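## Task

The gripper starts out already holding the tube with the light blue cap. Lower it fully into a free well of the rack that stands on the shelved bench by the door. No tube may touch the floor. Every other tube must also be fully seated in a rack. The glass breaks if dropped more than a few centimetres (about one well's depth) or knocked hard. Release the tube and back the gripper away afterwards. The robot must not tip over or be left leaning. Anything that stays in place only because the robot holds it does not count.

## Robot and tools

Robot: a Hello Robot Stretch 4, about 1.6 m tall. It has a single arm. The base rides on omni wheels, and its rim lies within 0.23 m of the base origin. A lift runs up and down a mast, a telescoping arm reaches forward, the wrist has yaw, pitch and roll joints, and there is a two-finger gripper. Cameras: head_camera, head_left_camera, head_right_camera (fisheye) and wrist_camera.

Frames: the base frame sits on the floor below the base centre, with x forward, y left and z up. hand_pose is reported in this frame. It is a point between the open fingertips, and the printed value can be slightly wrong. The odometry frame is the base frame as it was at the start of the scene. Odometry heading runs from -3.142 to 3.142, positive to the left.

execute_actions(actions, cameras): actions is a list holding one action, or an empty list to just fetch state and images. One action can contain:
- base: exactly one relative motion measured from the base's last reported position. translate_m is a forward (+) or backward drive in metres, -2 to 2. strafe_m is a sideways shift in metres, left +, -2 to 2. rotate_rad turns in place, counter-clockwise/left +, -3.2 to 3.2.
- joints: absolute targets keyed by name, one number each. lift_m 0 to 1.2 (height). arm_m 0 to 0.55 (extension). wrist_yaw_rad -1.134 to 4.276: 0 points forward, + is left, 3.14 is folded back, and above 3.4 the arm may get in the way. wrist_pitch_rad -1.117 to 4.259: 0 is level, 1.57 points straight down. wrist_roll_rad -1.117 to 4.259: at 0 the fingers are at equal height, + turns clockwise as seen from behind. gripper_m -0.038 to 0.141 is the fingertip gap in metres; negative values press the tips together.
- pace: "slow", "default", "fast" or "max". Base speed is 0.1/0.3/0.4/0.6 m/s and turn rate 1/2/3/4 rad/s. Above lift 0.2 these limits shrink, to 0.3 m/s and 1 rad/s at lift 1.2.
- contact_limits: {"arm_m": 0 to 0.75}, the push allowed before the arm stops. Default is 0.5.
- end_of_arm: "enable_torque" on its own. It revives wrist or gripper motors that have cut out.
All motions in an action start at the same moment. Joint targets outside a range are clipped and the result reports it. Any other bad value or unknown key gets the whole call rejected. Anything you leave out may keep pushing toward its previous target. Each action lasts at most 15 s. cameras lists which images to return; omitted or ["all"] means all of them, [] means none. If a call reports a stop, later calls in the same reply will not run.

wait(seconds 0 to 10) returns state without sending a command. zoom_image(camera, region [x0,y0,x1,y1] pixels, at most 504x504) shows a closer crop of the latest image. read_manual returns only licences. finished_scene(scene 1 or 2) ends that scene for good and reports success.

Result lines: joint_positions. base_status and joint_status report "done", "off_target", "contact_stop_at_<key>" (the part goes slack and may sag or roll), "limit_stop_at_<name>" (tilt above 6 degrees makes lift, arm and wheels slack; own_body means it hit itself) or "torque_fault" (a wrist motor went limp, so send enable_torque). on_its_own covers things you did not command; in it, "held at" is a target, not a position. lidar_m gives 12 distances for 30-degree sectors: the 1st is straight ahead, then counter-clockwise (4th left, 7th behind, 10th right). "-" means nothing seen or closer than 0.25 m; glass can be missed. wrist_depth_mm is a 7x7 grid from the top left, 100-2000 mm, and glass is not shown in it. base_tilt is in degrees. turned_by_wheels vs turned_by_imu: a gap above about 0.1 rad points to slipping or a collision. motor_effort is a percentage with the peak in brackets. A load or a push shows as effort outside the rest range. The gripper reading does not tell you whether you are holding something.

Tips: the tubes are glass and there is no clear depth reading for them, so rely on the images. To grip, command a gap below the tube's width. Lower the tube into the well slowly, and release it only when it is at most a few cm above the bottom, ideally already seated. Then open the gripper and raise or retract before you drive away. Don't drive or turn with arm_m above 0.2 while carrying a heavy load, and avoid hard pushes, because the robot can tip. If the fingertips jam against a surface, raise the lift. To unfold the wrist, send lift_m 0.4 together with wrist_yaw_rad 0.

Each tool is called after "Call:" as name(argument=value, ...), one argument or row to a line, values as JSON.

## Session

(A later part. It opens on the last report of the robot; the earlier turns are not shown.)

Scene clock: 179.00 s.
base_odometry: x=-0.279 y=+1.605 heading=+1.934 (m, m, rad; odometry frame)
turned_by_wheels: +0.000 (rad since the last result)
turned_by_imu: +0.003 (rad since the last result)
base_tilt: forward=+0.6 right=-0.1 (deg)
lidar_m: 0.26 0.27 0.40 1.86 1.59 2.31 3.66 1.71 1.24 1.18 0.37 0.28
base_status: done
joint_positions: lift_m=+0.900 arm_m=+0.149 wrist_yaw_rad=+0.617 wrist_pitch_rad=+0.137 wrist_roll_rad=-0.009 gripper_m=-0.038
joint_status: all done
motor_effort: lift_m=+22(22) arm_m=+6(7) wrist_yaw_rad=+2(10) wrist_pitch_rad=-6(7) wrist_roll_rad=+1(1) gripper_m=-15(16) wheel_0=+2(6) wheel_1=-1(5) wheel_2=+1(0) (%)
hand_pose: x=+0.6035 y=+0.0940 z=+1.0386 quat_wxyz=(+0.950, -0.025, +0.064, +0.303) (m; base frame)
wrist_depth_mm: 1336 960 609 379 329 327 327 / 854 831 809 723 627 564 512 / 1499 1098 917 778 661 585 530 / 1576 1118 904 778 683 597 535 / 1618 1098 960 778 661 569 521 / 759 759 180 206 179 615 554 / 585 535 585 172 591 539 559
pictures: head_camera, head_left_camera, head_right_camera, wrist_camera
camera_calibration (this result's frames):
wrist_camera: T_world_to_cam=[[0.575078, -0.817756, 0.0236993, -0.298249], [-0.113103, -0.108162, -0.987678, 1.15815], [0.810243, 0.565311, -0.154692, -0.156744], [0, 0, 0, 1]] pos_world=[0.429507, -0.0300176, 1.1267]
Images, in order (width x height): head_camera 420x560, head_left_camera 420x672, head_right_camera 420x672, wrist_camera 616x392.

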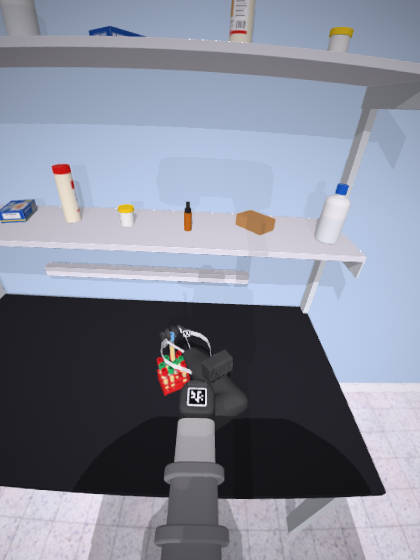

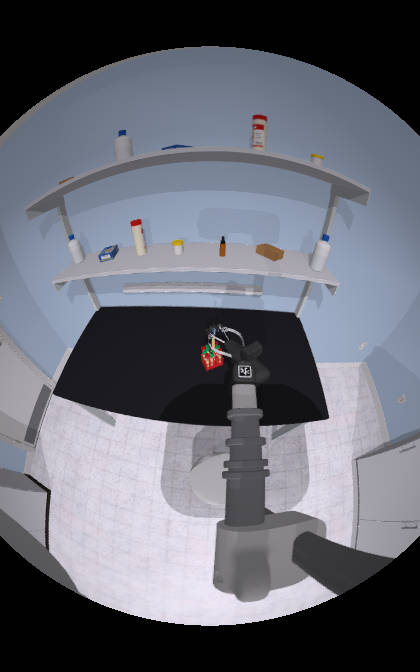

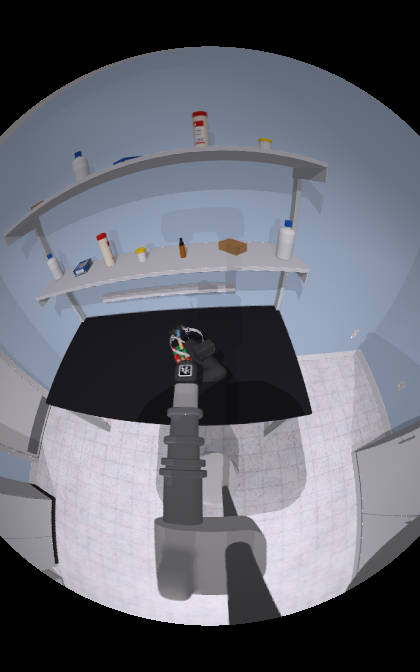

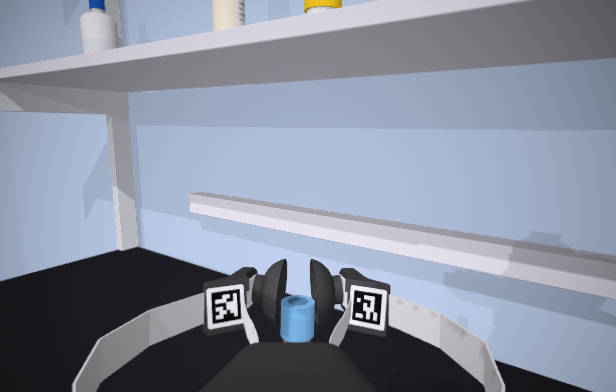

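Call:
execute_actions(
  actions=[
    {"base":{"strafe_m":-0.010},"joints":{"arm_m":0.157,"lift_m":0.878},"pace":"slow"},
  ],
)

Call:
zoom_image(
  camera="head_camera",
  region=[130, 320, 210, 400],
)

Call:
zoom_image(
  camera="head_left_camera",
  region=[180, 320, 240, 380],
)

Call:
zoom_image(
  camera="head_right_camera",
  region=[150, 320, 210, 380],
)

Scene clock: 208.90 s.
base_odometry: x=-0.270 y=+1.609 heading=+1.934 (m, m, rad; odometry frame)
turned_by_wheels: +0.000 (rad since the last result)
turned_by_imu: +0.001 (rad since the last result)
base_tilt: forward=+0.6 right=-0.1 (deg)
lidar_m: 0.25 0.26 0.40 1.89 1.57 2.32 3.67 1.70 1.23 1.18 0.41 0.29
base_status: done
joint_positions: lift_m=+0.878 arm_m=+0.156 wrist_yaw_rad=+0.617 wrist_pitch_rad=+0.137 wrist_roll_rad=-0.009 gripper_m=-0.038
joint_status: all done
motor_effort: lift_m=+17(23) arm_m=+7(5) wrist_yaw_rad=+2(2) wrist_pitch_rad=-5(7) wrist_roll_rad=+0(0) gripper_m=-18(18) wheel_0=+1(4) wheel_1=+1(5) wheel_2=+0(2) (%)
hand_pose: x=+0.6104 y=+0.0940 z=+1.0170 quat_wxyz=(+0.950, -0.025, +0.064, +0.303) (m; base frame)
wrist_depth_mm: 1308 564 439 418 415 415 413 / 866 1008 842 732 640 569 512 / 1464 1098 904 759 661 580 521 / 1537 1118 891 750 661 585 530 / 1464 1042 931 788 676 559 500 / 715 723 180 206 179 609 549 / 549 504 549 172 554 512 544
pictures: head_camera, head_left_camera, head_right_camera, wrist_camera
camera_calibration (this result's frames):
wrist_camera: T_world_to_cam=[[0.57508, -0.817754, 0.0236993, -0.301744], [-0.113103, -0.108163, -0.987678, 1.13766], [0.810241, 0.565313, -0.154692, -0.165717], [0, 0, 0, 1]] pos_world=[0.436471, -0.0300173, 1.10516]
Images, in order (width x height): head_camera 420x560, head_left_camera 420x672, head_right_camera 420x672, wrist_camera 616x392.

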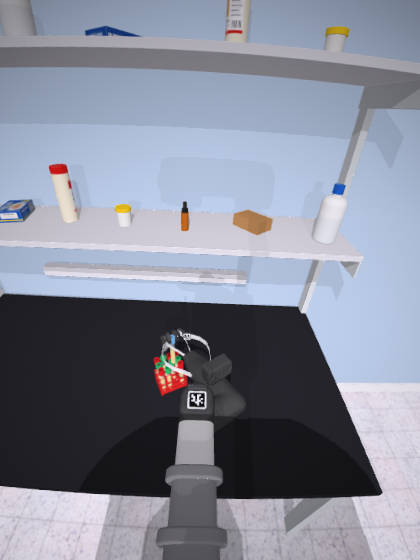

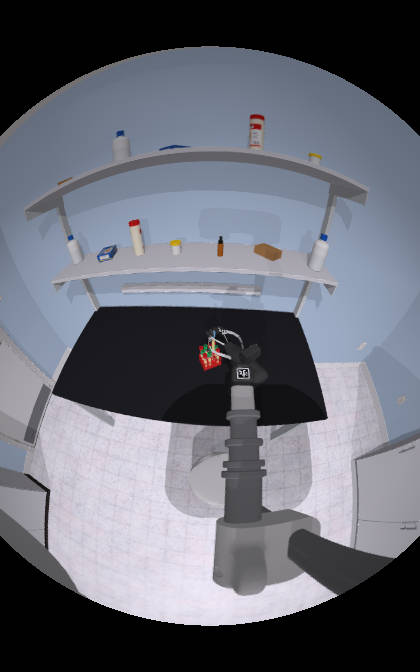

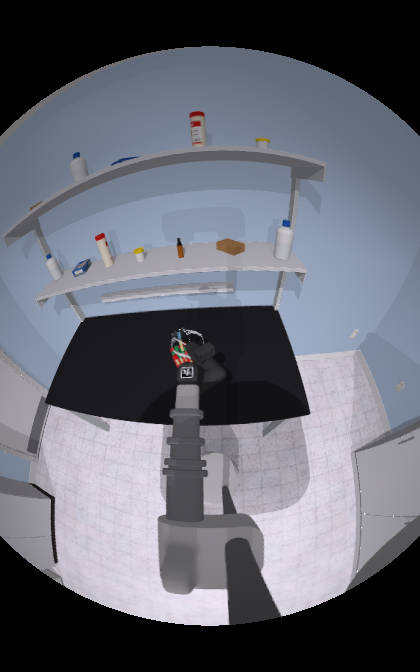

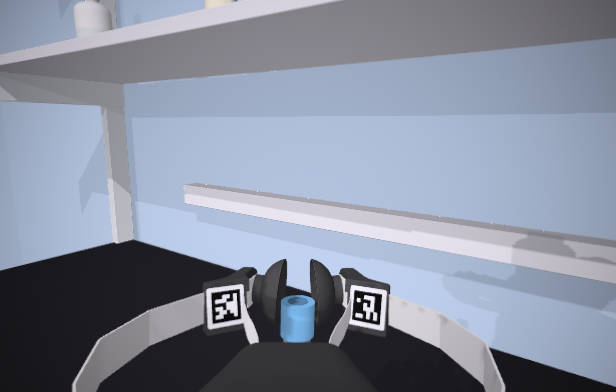

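Region (130, 320, 210, 400) of head_camera's 420x560 image, scaled by 6.300, with more detail than that image has.

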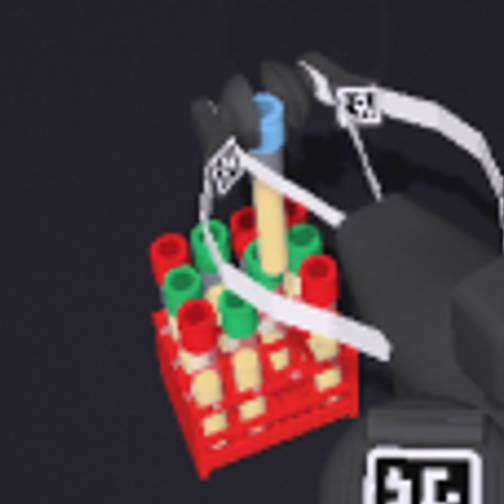

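Region (180, 320, 240, 380) of head_left_camera's 420x672 image, scaled by 8.400, with more detail than that image has.

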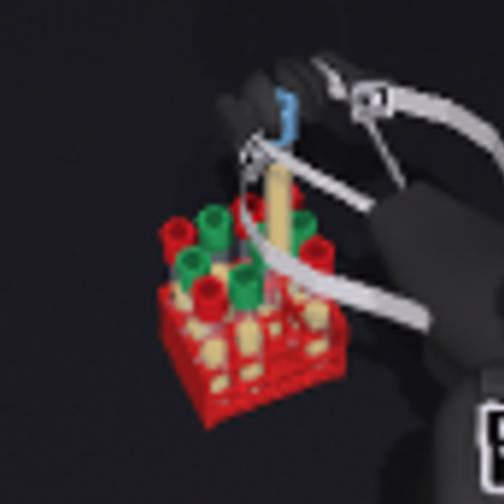

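Region (150, 320, 210, 380) of head_right_camera's 420x672 image, scaled by 8.400, with more detail than that image has.

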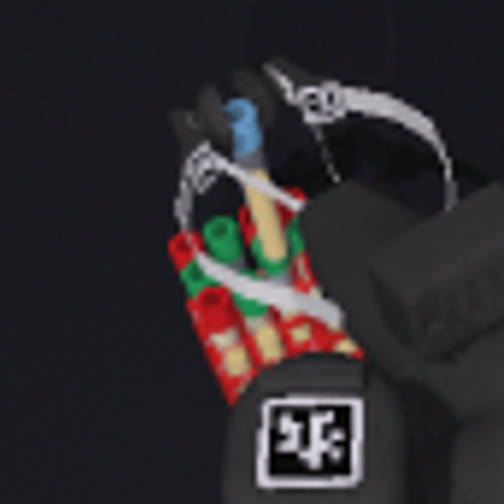

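Call:
execute_actions(
  actions=[
    {"joints":{"lift_m":0.852},"pace":"slow"},
  ],
  cameras=["head_camera","head_left_camera","head_right_camera"],
)

Call:
zoom_image(
  camera="head_camera",
  region=[130, 320, 210, 400],
)

Call:
zoom_image(
  camera="head_left_camera",
  region=[180, 320, 240, 380],
)

Call:
zoom_image(
  camera="head_right_camera",
  region=[150, 320, 210, 380],
)

Scene clock: 219.60 s.
base_odometry: x=-0.270 y=+1.609 heading=+1.934 (m, m, rad; odometry frame)
turned_by_wheels: +0.000 (rad since the last result)
turned_by_imu: +0.001 (rad since the last result)
base_tilt: forward=+0.6 right=-0.1 (deg)
lidar_m: 0.27 0.29 0.40 1.88 1.58 2.33 3.67 1.68 1.19 1.18 0.38 0.29
base_status: not commanded
joint_positions: lift_m=+0.852 arm_m=+0.156 wrist_yaw_rad=+0.617 wrist_pitch_rad=+0.137 wrist_roll_rad=-0.009 gripper_m=-0.038
joint_status: all done
motor_effort: lift_m=+17(17) arm_m=+7(6) wrist_yaw_rad=+2(2) wrist_pitch_rad=-7(7) wrist_roll_rad=+0(0) gripper_m=-18(18) wheel_0=+1(1) wheel_1=+1(1) wheel_2=+0(0) (%)
hand_pose: x=+0.6104 y=+0.0940 z=+0.9910 quat_wxyz=(+0.950, -0.025, +0.064, +0.303) (m; base frame)
wrist_depth_mm: 732 544 530 525 521 521 492 / 946 1025 854 741 640 564 512 / 1464 1078 904 768 654 574 521 / 1499 1118 891 750 640 569 525 / 946 946 904 778 691 591 508 / 661 661 180 206 179 603 554 / 508 466 508 172 508 469 517
pictures: head_camera, head_left_camera, head_right_camera
Images, in order (width x height): head_camera 420x560, head_left_camera 420x672, head_right_camera 420x672.

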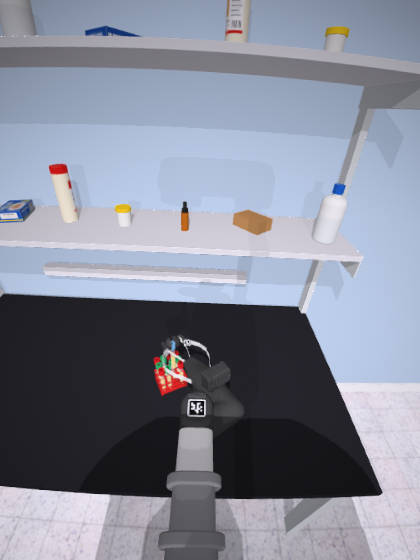

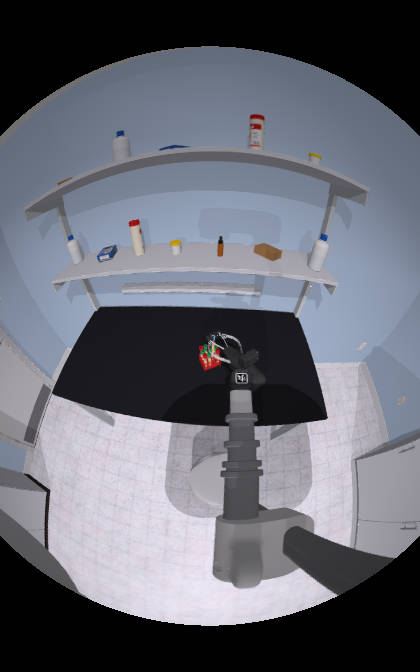

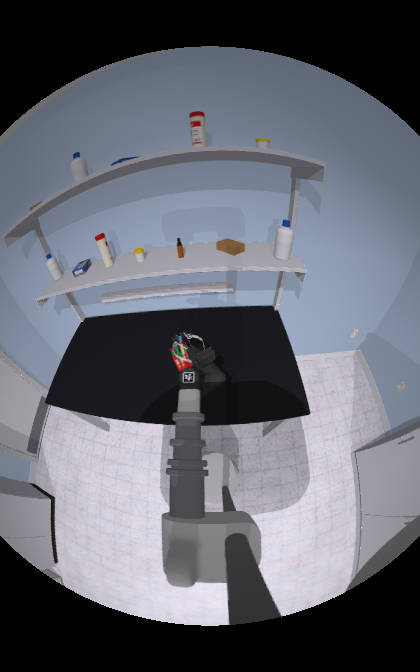

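Region (130, 320, 210, 400) of head_camera's 420x560 image, scaled by 6.300, with more detail than that image has.

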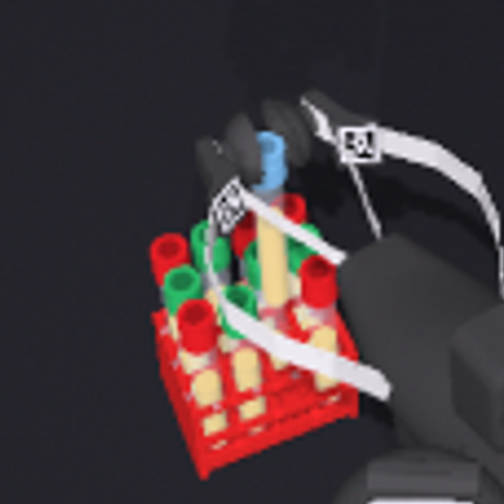

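Region (180, 320, 240, 380) of head_left_camera's 420x672 image, scaled by 8.400, with more detail than that image has.

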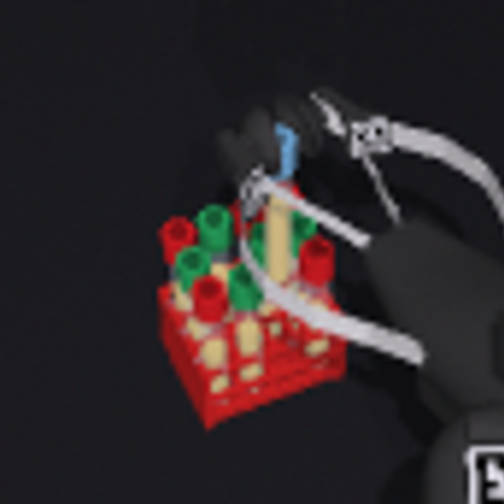

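Region (150, 320, 210, 380) of head_right_camera's 420x672 image, scaled by 8.400, with more detail than that image has.

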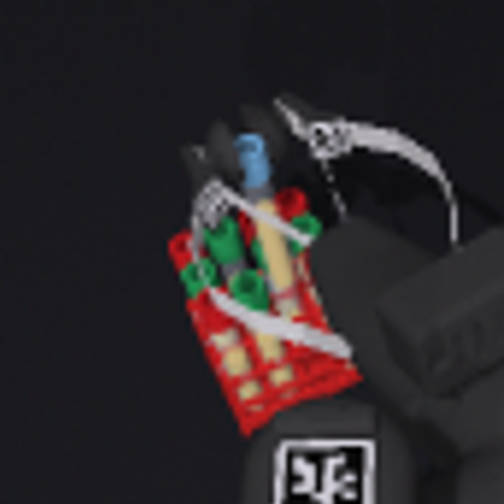

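Call:
execute_actions(
  actions=[
    {"joints":{"lift_m":0.82},"pace":"slow"},
  ],
  cameras=["head_camera","head_left_camera","wrist_camera"],
)

Call:
zoom_image(
  camera="head_camera",
  region=[140, 330, 200, 400],
)

Call:
zoom_image(
  camera="head_left_camera",
  region=[190, 330, 235, 375],
)

Scene clock: 226.07 s.
base_odometry: x=-0.270 y=+1.609 heading=+1.934 (m, m, rad; odometry frame)
turned_by_wheels: +0.000 (rad since the last result)
turned_by_imu: +0.001 (rad since the last result)
base_tilt: forward=+0.6 right=-0.1 (deg)
lidar_m: 0.27 0.29 0.40 1.87 1.60 2.32 3.68 1.70 1.21 1.17 0.38 0.29
base_status: not commanded
joint_positions: lift_m=+0.820 arm_m=+0.156 wrist_yaw_rad=+0.617 wrist_pitch_rad=+0.137 wrist_roll_rad=-0.009 gripper_m=-0.038
joint_status: all done
motor_effort: lift_m=+17(17) arm_m=+6(6) wrist_yaw_rad=+2(2) wrist_pitch_rad=-7(7) wrist_roll_rad=-1(0) gripper_m=-17(18) wheel_0=+1(1) wheel_1=+1(1) wheel_2=+0(0) (%)
hand_pose: x=+0.6104 y=+0.0940 z=+0.9590 quat_wxyz=(+0.950, -0.025, +0.064, +0.303) (m; base frame)
wrist_depth_mm: 768 676 668 661 609 549 504 / 1308 1025 891 741 647 569 512 / 1430 1078 891 768 661 580 521 / 1537 1138 931 750 647 554 500 / 854 854 866 788 683 603 539 / 591 591 180 206 179 585 544 / 455 418 455 172 459 421 462
pictures: head_camera, head_left_camera, wrist_camera
camera_calibration (this result's frames):
wrist_camera: T_world_to_cam=[[0.57508, -0.817754, 0.0236993, -0.30037], [-0.113103, -0.108163, -0.987678, 1.08038], [0.810241, 0.565313, -0.154693, -0.174691], [0, 0, 0, 1]] pos_world=[0.436472, -0.0300173, 1.04716]
Images, in order (width x height): head_camera 420x560, head_left_camera 420x672, wrist_camera 616x392.

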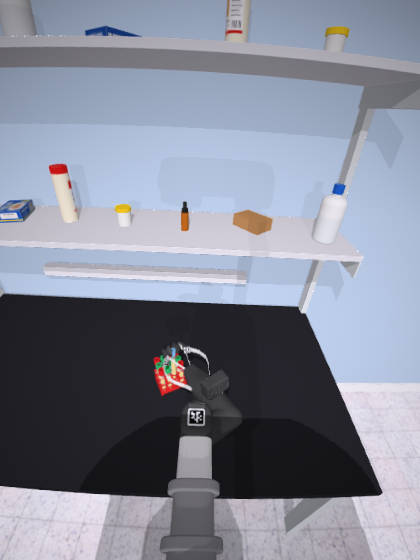

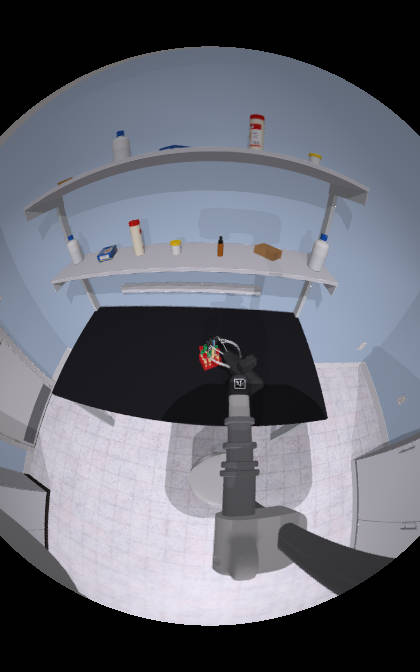

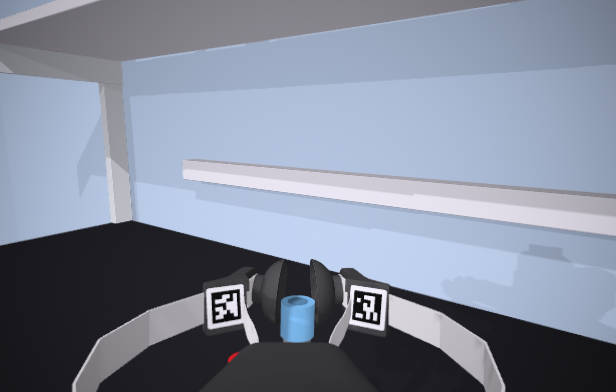

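Region (140, 330, 200, 400) of head_camera's 420x560 image, scaled by 7.200, with more detail than that image has; it fills the left 432 columns of this view, and the rest is white.

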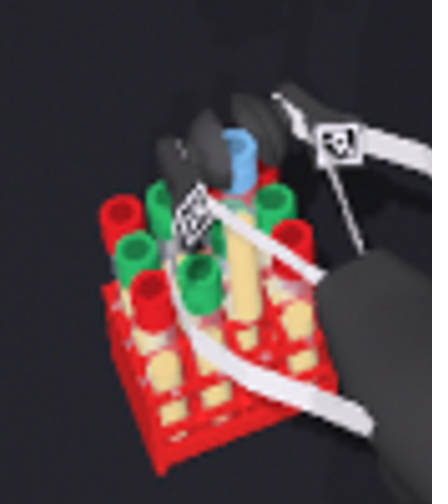

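Region (190, 330, 235, 375) of head_left_camera's 420x672 image, scaled by 11.200, with more detail than that image has.

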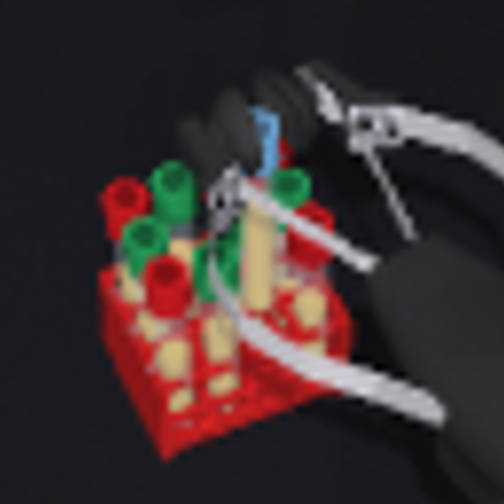

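Call:
execute_actions(
  actions=[
    {"joints":{"lift_m":0.805},"pace":"slow"},
  ],
  cameras=["head_camera","wrist_camera"],
)

Call:
zoom_image(
  camera="head_camera",
  region=[140, 330, 200, 400],
)

Scene clock: 232.33 s.
base_odometry: x=-0.270 y=+1.609 heading=+1.934 (m, m, rad; odometry frame)
turned_by_wheels: +0.000 (rad since the last result)
turned_by_imu: +0.001 (rad since the last result)
base_tilt: forward=+0.6 right=-0.1 (deg)
lidar_m: 0.25 0.29 0.40 1.89 1.60 2.33 3.67 1.69 1.23 1.18 0.38 0.28
base_status: not commanded
joint_positions: lift_m=+0.805 arm_m=+0.156 wrist_yaw_rad=+0.617 wrist_pitch_rad=+0.137 wrist_roll_rad=-0.009 gripper_m=-0.038
joint_status: all done
motor_effort: lift_m=+17(16) arm_m=+6(6) wrist_yaw_rad=+2(2) wrist_pitch_rad=-6(6) wrist_roll_rad=+0(0) gripper_m=-19(17) wheel_0=+1(1) wheel_1=+1(1) wheel_2=+0(0) (%)
hand_pose: x=+0.6104 y=+0.0940 z=+0.9441 quat_wxyz=(+0.950, -0.025, +0.064, +0.303) (m; base frame)
wrist_depth_mm: 759 732 723 691 621 559 504 / 1336 1025 878 750 640 564 508 / 1464 1078 891 750 661 580 525 / 1576 1098 917 759 640 554 488 / 798 809 809 768 691 603 539 / 559 559 180 206 179 569 539 / 430 394 410 172 433 397 439
pictures: head_camera, wrist_camera
camera_calibration (this result's frames):
wrist_camera: T_world_to_cam=[[0.57508, -0.817754, 0.0236992, -0.300015], [-0.113103, -0.108163, -0.987678, 1.06558], [0.810241, 0.565313, -0.154692, -0.177009], [0, 0, 0, 1]] pos_world=[0.436473, -0.0300173, 1.03218]
Images, in order (width x height): head_camera 420x560, wrist_camera 616x392.

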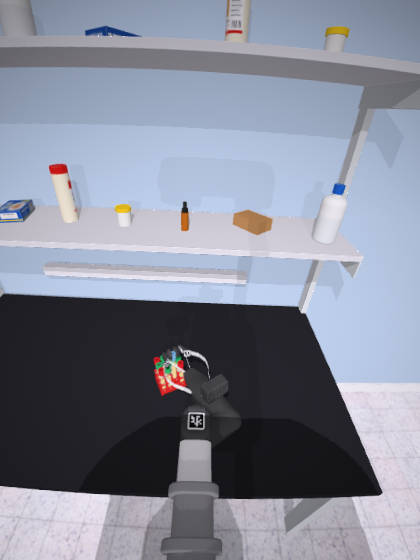

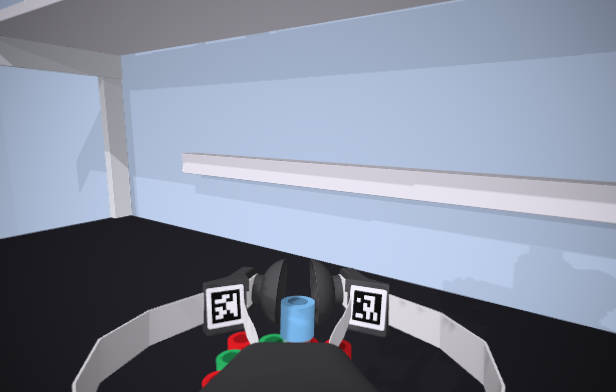

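Region (140, 330, 200, 400) of head_camera's 420x560 image, scaled by 7.200, with more detail than that image has; it fills the left 432 columns of this view, and the rest is white.

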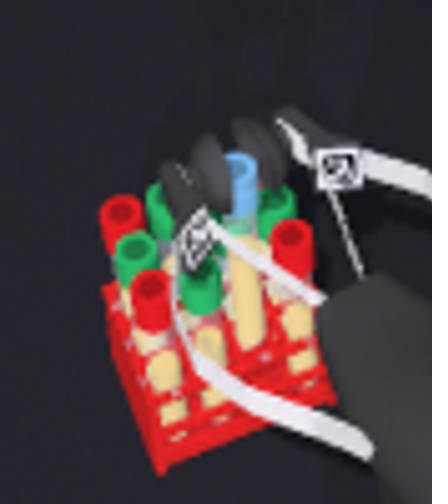

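Call:
execute_actions(
  actions=[
    {"joints":{"lift_m":0.792},"pace":"slow"},
  ],
  cameras=["head_camera","wrist_camera"],
)

Call:
zoom_image(
  camera="head_camera",
  region=[140, 330, 200, 400],
)

Scene clock: 240.20 s.
base_odometry: x=-0.270 y=+1.609 heading=+1.934 (m, m, rad; odometry frame)
turned_by_wheels: +0.000 (rad since the last result)
turned_by_imu: +0.001 (rad since the last result)
base_tilt: forward=+0.6 right=-0.1 (deg)
lidar_m: 0.25 0.27 0.38 1.89 1.58 2.31 3.66 1.70 1.24 1.17 0.39 0.29
base_status: not commanded
joint_positions: lift_m=+0.792 arm_m=+0.156 wrist_yaw_rad=+0.617 wrist_pitch_rad=+0.137 wrist_roll_rad=-0.009 gripper_m=-0.038
joint_status: all done
motor_effort: lift_m=+17(17) arm_m=+6(7) wrist_yaw_rad=+2(2) wrist_pitch_rad=-6(6) wrist_roll_rad=+0(0) gripper_m=-18(17) wheel_0=+1(1) wheel_1=+1(1) wheel_2=+0(0) (%)
hand_pose: x=+0.6104 y=+0.0940 z=+0.9311 quat_wxyz=(+0.950, -0.025, +0.064, +0.303) (m; base frame)
wrist_depth_mm: 809 788 778 699 621 559 508 / 1366 1042 878 741 647 569 517 / 1464 1060 878 750 640 580 521 / 1537 1098 946 768 654 554 488 / 759 768 768 759 683 603 539 / 535 535 180 206 179 544 535 / 407 373 375 171 410 379 415
pictures: head_camera, wrist_camera
camera_calibration (this result's frames):
wrist_camera: T_world_to_cam=[[0.575079, -0.817755, 0.0236992, -0.299707], [-0.113103, -0.108163, -0.987678, 1.05275], [0.810242, 0.565313, -0.154693, -0.179019], [0, 0, 0, 1]] pos_world=[0.436473, -0.0300174, 1.01918]
Images, in order (width x height): head_camera 420x560, wrist_camera 616x392.

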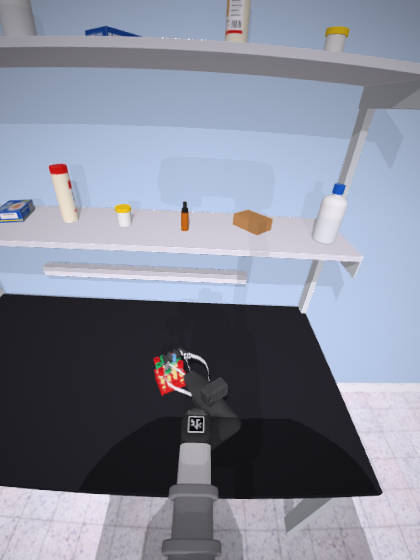

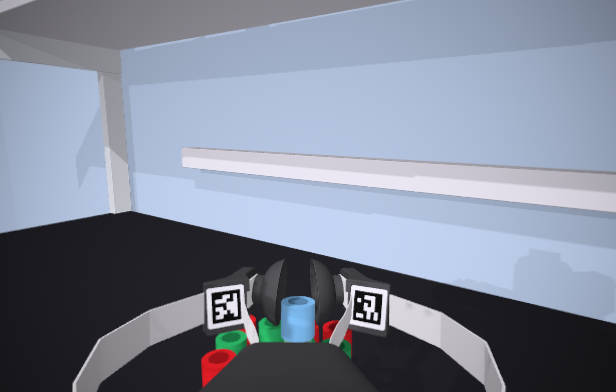

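Region (140, 330, 200, 400) of head_camera's 420x560 image, scaled by 7.200, with more detail than that image has; it fills the left 432 columns of this view, and the rest is white.

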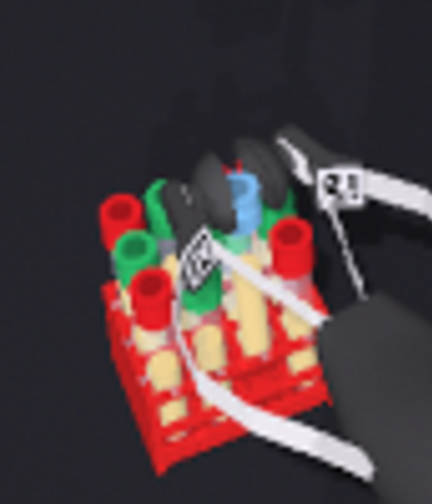

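Call:
execute_actions(
  actions=[
    {"joints":{"lift_m":0.777},"pace":"slow"},
  ],
  cameras=["head_camera","wrist_camera"],
)

Call:
zoom_image(
  camera="head_camera",
  region=[140, 330, 200, 400],
)

Scene clock: 251.03 s.
base_odometry: x=-0.270 y=+1.609 heading=+1.934 (m, m, rad; odometry frame)
turned_by_wheels: +0.000 (rad since the last result)
turned_by_imu: +0.001 (rad since the last result)
base_tilt: forward=+0.5 right=-0.1 (deg)
lidar_m: 0.26 0.28 0.38 1.88 1.61 2.31 3.67 1.70 1.23 1.18 0.40 0.27
base_status: not commanded
joint_positions: lift_m=+0.777 arm_m=+0.156 wrist_yaw_rad=+0.617 wrist_pitch_rad=+0.134 wrist_roll_rad=-0.009 gripper_m=-0.038
joint_status: all done
motor_effort: lift_m=+15(17) arm_m=+6(6) wrist_yaw_rad=+2(2) wrist_pitch_rad=+1(6) wrist_roll_rad=+0(0) gripper_m=-14(15) wheel_0=+1(1) wheel_1=+1(1) wheel_2=+0(0) (%)
hand_pose: x=+0.6105 y=+0.0940 z=+0.9170 quat_wxyz=(+0.951, -0.025, +0.063, +0.303) (m; base frame)
wrist_depth_mm: 854 831 809 715 627 559 504 / 1366 1042 878 750 640 569 508 / 1464 1078 878 732 647 569 517 / 1537 1098 931 778 661 569 496 / 732 732 741 750 676 603 539 / 508 508 179 206 179 517 521 / 389 355 213 168 392 362 397
pictures: head_camera, wrist_camera
camera_calibration (this result's frames):
wrist_camera: T_world_to_cam=[[0.575025, -0.817793, 0.0236883, -0.299327], [-0.110893, -0.106595, -0.988099, 1.03772], [0.810586, 0.565555, -0.151982, -0.184026], [0, 0, 0, 1]] pos_world=[0.436365, -0.030095, 1.00449]
Images, in order (width x height): head_camera 420x560, wrist_camera 616x392.

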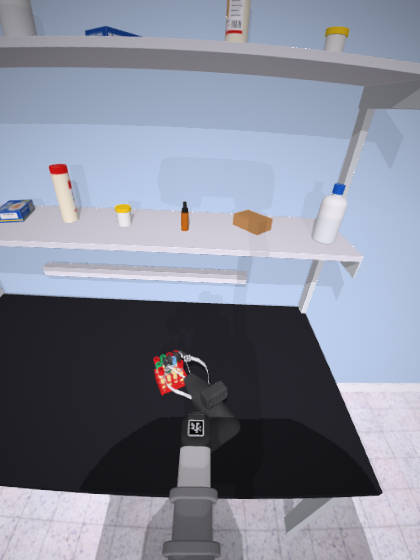

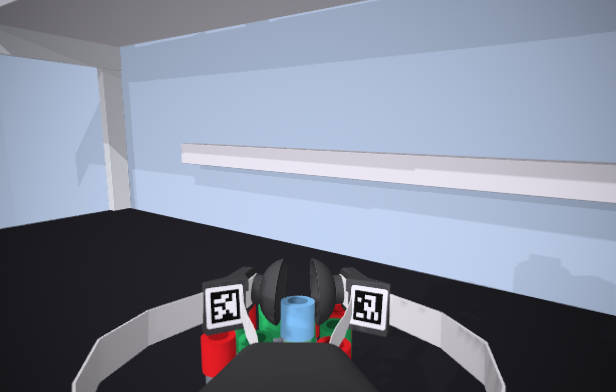

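Region (140, 330, 200, 400) of head_camera's 420x560 image, scaled by 7.200, with more detail than that image has; it fills the left 432 columns of this view, and the rest is white.

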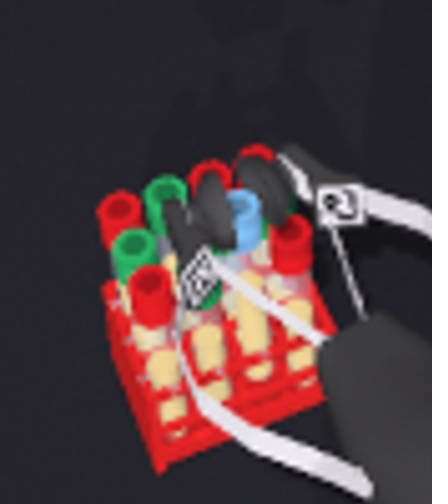

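Call:
execute_actions(
  actions=[
    {"base":{"strafe_m":-0.004},"joints":{"lift_m":0.781,"gripper_m":-0.012,"arm_m":0.150},"pace":"slow"},
  ],
  cameras=["head_camera","wrist_camera"],
)

Call:
zoom_image(
  camera="head_camera",
  region=[140, 330, 200, 400],
)

Scene clock: 260.50 s.
base_odometry: x=-0.266 y=+1.610 heading=+1.934 (m, m, rad; odometry frame)
turned_by_wheels: +0.000 (rad since the last result)
turned_by_imu: +0.001 (rad since the last result)
base_tilt: forward=+0.6 right=-0.1 (deg)
lidar_m: 0.25 0.28 0.38 1.89 1.62 2.33 3.66 1.68 1.21 1.18 0.41 0.30
base_status: done
joint_positions: lift_m=+0.781 arm_m=+0.151 wrist_yaw_rad=+0.617 wrist_pitch_rad=+0.137 wrist_roll_rad=-0.009 gripper_m=-0.012
joint_status: all done
motor_effort: lift_m=+22(23) arm_m=-6(7) wrist_yaw_rad=+2(2) wrist_pitch_rad=-5(6) wrist_roll_rad=+0(0) gripper_m=-10(16) wheel_0=+2(4) wheel_1=-1(5) wheel_2=+0(1) (%)
hand_pose: x=+0.6058 y=+0.0940 z=+0.9196 quat_wxyz=(+0.950, -0.025, +0.064, +0.303) (m; base frame)
wrist_depth_mm: 854 842 820 715 634 559 504 / 1397 1060 891 750 647 569 517 / 1464 1078 878 732 647 569 521 / 1537 1098 946 788 668 574 500 / 723 723 732 741 683 609 544 / 504 508 185 214 183 517 521 / 387 355 219 170 394 362 397
pictures: head_camera, wrist_camera
camera_calibration (this result's frames):
wrist_camera: T_world_to_cam=[[0.575077, -0.817756, 0.023699, -0.296736], [-0.113035, -0.108115, -0.987691, 1.04086], [0.810253, 0.56532, -0.15461, -0.177078], [0, 0, 0, 1]] pos_world=[0.431778, -0.0300198, 1.0077]
Images, in order (width x height): head_camera 420x560, wrist_camera 616x392.

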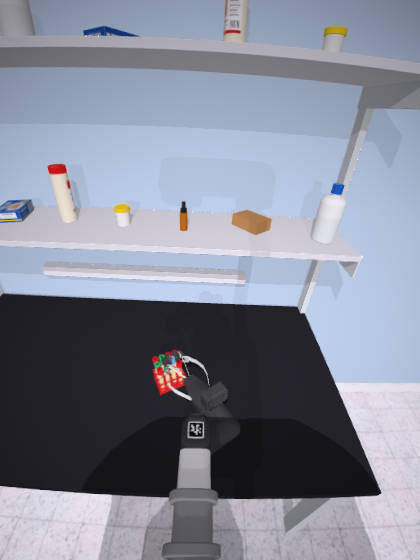

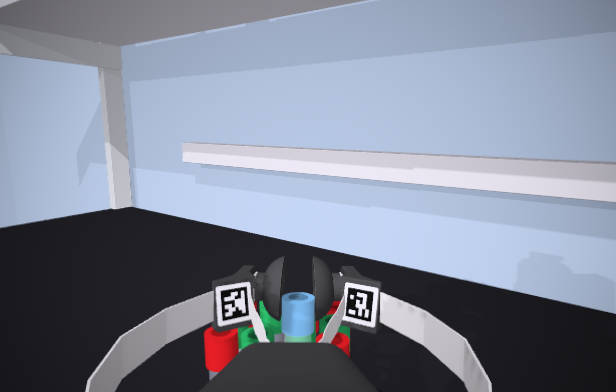

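Region (140, 330, 200, 400) of head_camera's 420x560 image, scaled by 7.200, with more detail than that image has; it fills the left 432 columns of this view, and the rest is white.

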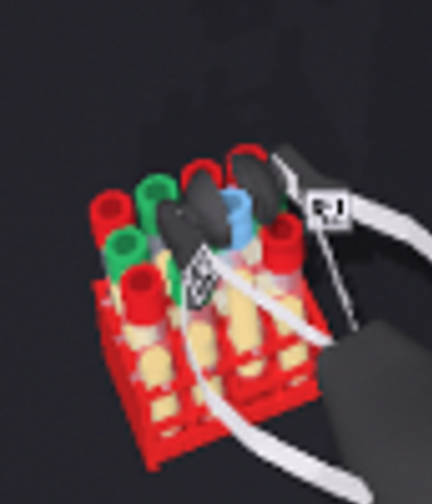

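Call:
execute_actions(
  actions=[
    {"base":{"strafe_m":-0.004},"joints":{"gripper_m":0.03,"arm_m":0.145},"pace":"slow"},
  ],
  cameras=["head_camera","wrist_camera"],
)

Call:
zoom_image(
  camera="head_camera",
  region=[140, 330, 200, 400],
)

Scene clock: 267.40 s.
base_odometry: x=-0.263 y=+1.612 heading=+1.934 (m, m, rad; odometry frame)
turned_by_wheels: +0.000 (rad since the last result)
turned_by_imu: +0.001 (rad since the last result)
base_tilt: forward=+0.5 right=-0.1 (deg)
lidar_m: 0.25 0.28 0.38 1.90 1.61 2.33 3.67 1.69 1.21 1.16 0.40 0.28
base_status: done
joint_positions: lift_m=+0.781 arm_m=+0.146 wrist_yaw_rad=+0.617 wrist_pitch_rad=+0.137 wrist_roll_rad=-0.009 gripper_m=+0.030
joint_status: all done
motor_effort: lift_m=+23(23) arm_m=-6(6) wrist_yaw_rad=+2(2) wrist_pitch_rad=-6(6) wrist_roll_rad=+0(1) gripper_m=-1(10) wheel_0=+3(3) wheel_1=-2(3) wheel_2=+0(2) (%)
hand_pose: x=+0.6008 y=+0.0940 z=+0.9196 quat_wxyz=(+0.950, -0.025, +0.064, +0.303) (m; base frame)
wrist_depth_mm: 854 842 820 723 640 564 512 / 1397 1060 891 759 654 574 521 / 1499 1078 878 741 654 580 525 / 1537 1118 946 798 676 580 504 / 732 732 732 732 676 609 549 / 504 508 191 239 192 517 521 / 392 357 220 133 375 387 399
pictures: head_camera, wrist_camera
camera_calibration (this result's frames):
wrist_camera: T_world_to_cam=[[0.575081, -0.817753, 0.0236993, -0.293863], [-0.11315, -0.108196, -0.987669, 1.04031], [0.810234, 0.565308, -0.15475, -0.172888], [0, 0, 0, 1]] pos_world=[0.426786, -0.0300157, 1.00769]
Images, in order (width x height): head_camera 420x560, wrist_camera 616x392.

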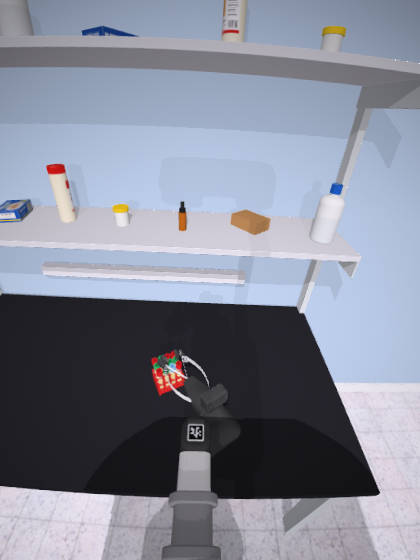

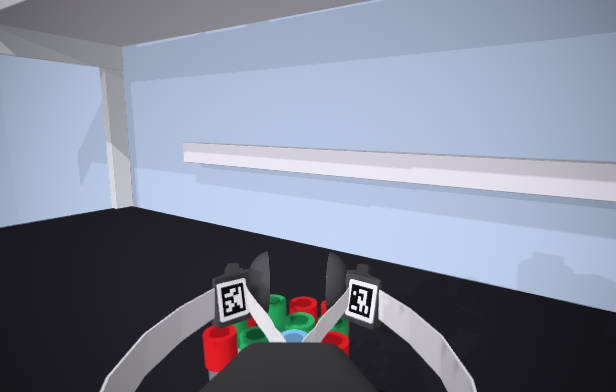

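Region (140, 330, 200, 400) of head_camera's 420x560 image, scaled by 7.200, with more detail than that image has; it fills the left 432 columns of this view, and the rest is white.

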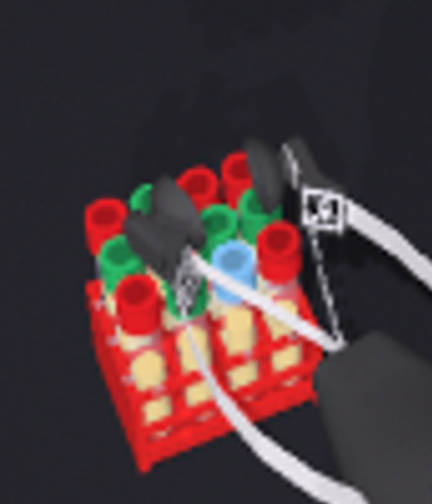

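Seated.

Call:
execute_actions(
  actions=[
    {"joints":{"lift_m":0.9}},
  ],
  cameras=[],
)

Call:
execute_actions(
  actions=[
    {"base":{"translate_m":-0.2},"joints":{"arm_m":0.0}},
  ],
  cameras=["head_camera"],
)

Call:
finished_scene(
  scene=1,
)

Scene clock: 274.13 s.
base_odometry: x=-0.263 y=+1.612 heading=+1.934 (m, m, rad; odometry frame)
turned_by_wheels: +0.000 (rad since the last result)
turned_by_imu: +0.001 (rad since the last result)
base_tilt: forward=+0.6 right=-0.1 (deg)
lidar_m: 0.25 0.28 0.39 1.87 1.58 2.34 3.63 1.70 1.21 1.17 0.40 0.27
base_status: not commanded
joint_positions: lift_m=+0.900 arm_m=+0.146 wrist_yaw_rad=+0.617 wrist_pitch_rad=+0.137 wrist_roll_rad=-0.009 gripper_m=+0.030
joint_status: all done
motor_effort: lift_m=+22(23) arm_m=-6(7) wrist_yaw_rad=+2(2) wrist_pitch_rad=-6(5) wrist_roll_rad=+0(0) gripper_m=-3(7) wheel_0=+3(3) wheel_1=-2(2) wheel_2=+0(0) (%)
hand_pose: x=+0.6007 y=+0.0940 z=+1.0386 quat_wxyz=(+0.950, -0.025, +0.064, +0.303) (m; base frame)
wrist_depth_mm: 1336 976 621 384 327 325 329 / 866 820 809 723 627 569 512 / 1464 1078 931 778 668 591 530 / 1576 1138 917 778 683 603 544 / 1576 1098 946 809 661 564 517 / 759 768 191 723 192 621 559 / 585 535 615 133 569 585 564
pictures: none
No camera images: the call's "cameras" was empty. Leave "cameras" out to get every camera's image.

Scene clock: 276.20 s.
base_odometry: x=-0.192 y=+1.425 heading=+1.934 (m, m, rad; odometry frame)
turned_by_wheels: +0.000 (rad since the last result)
turned_by_imu: +0.001 (rad since the last result)
base_tilt: forward=+0.5 right=+0.0 (deg)
lidar_m: 0.45 0.49 0.67 1.56 1.55 2.20 3.41 1.69 1.22 1.16 0.73 0.49
base_status: done
joint_positions: lift_m=+0.900 arm_m=+0.003 wrist_yaw_rad=+0.617 wrist_pitch_rad=+0.137 wrist_roll_rad=-0.009 gripper_m=+0.030
joint_status: all done
joint sent to its limit — the command would take arm_m past its lower limit, so that joint was sent only as far as its limit.
motor_effort: lift_m=+22(22) arm_m=-6(7) wrist_yaw_rad=+1(2) wrist_pitch_rad=-7(7) wrist_roll_rad=+0(0) gripper_m=-3(6) wheel_0=-1(4) wheel_1=+1(3) wheel_2=-2(9) (%)
hand_pose: x=+0.4577 y=+0.0941 z=+1.0386 quat_wxyz=(+0.950, -0.025, +0.064, +0.303) (m; base frame)
wrist_depth_mm: 1756 1661 1308 1138 991 866 788 / 1756 1708 1182 1042 960 741 732 / 1808 1756 1366 1205 1025 904 809 / 1808 1808 1430 1229 1042 904 809 / 1808 1118 1118 1118 1042 946 831 / 768 768 191 723 191 778 798 / 615 539 621 133 549 574 603
pictures: head_camera
Images, in order (width x height): head_camera 420x560.

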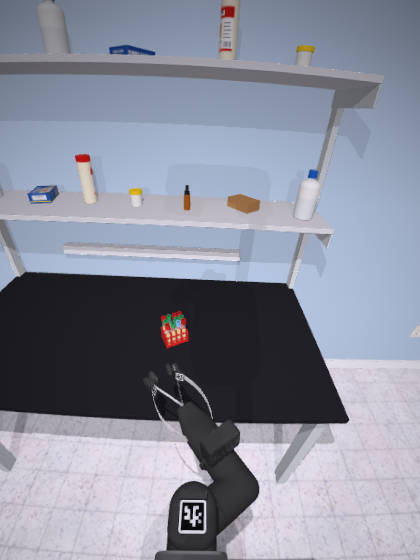

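The scene is finished: the task was done.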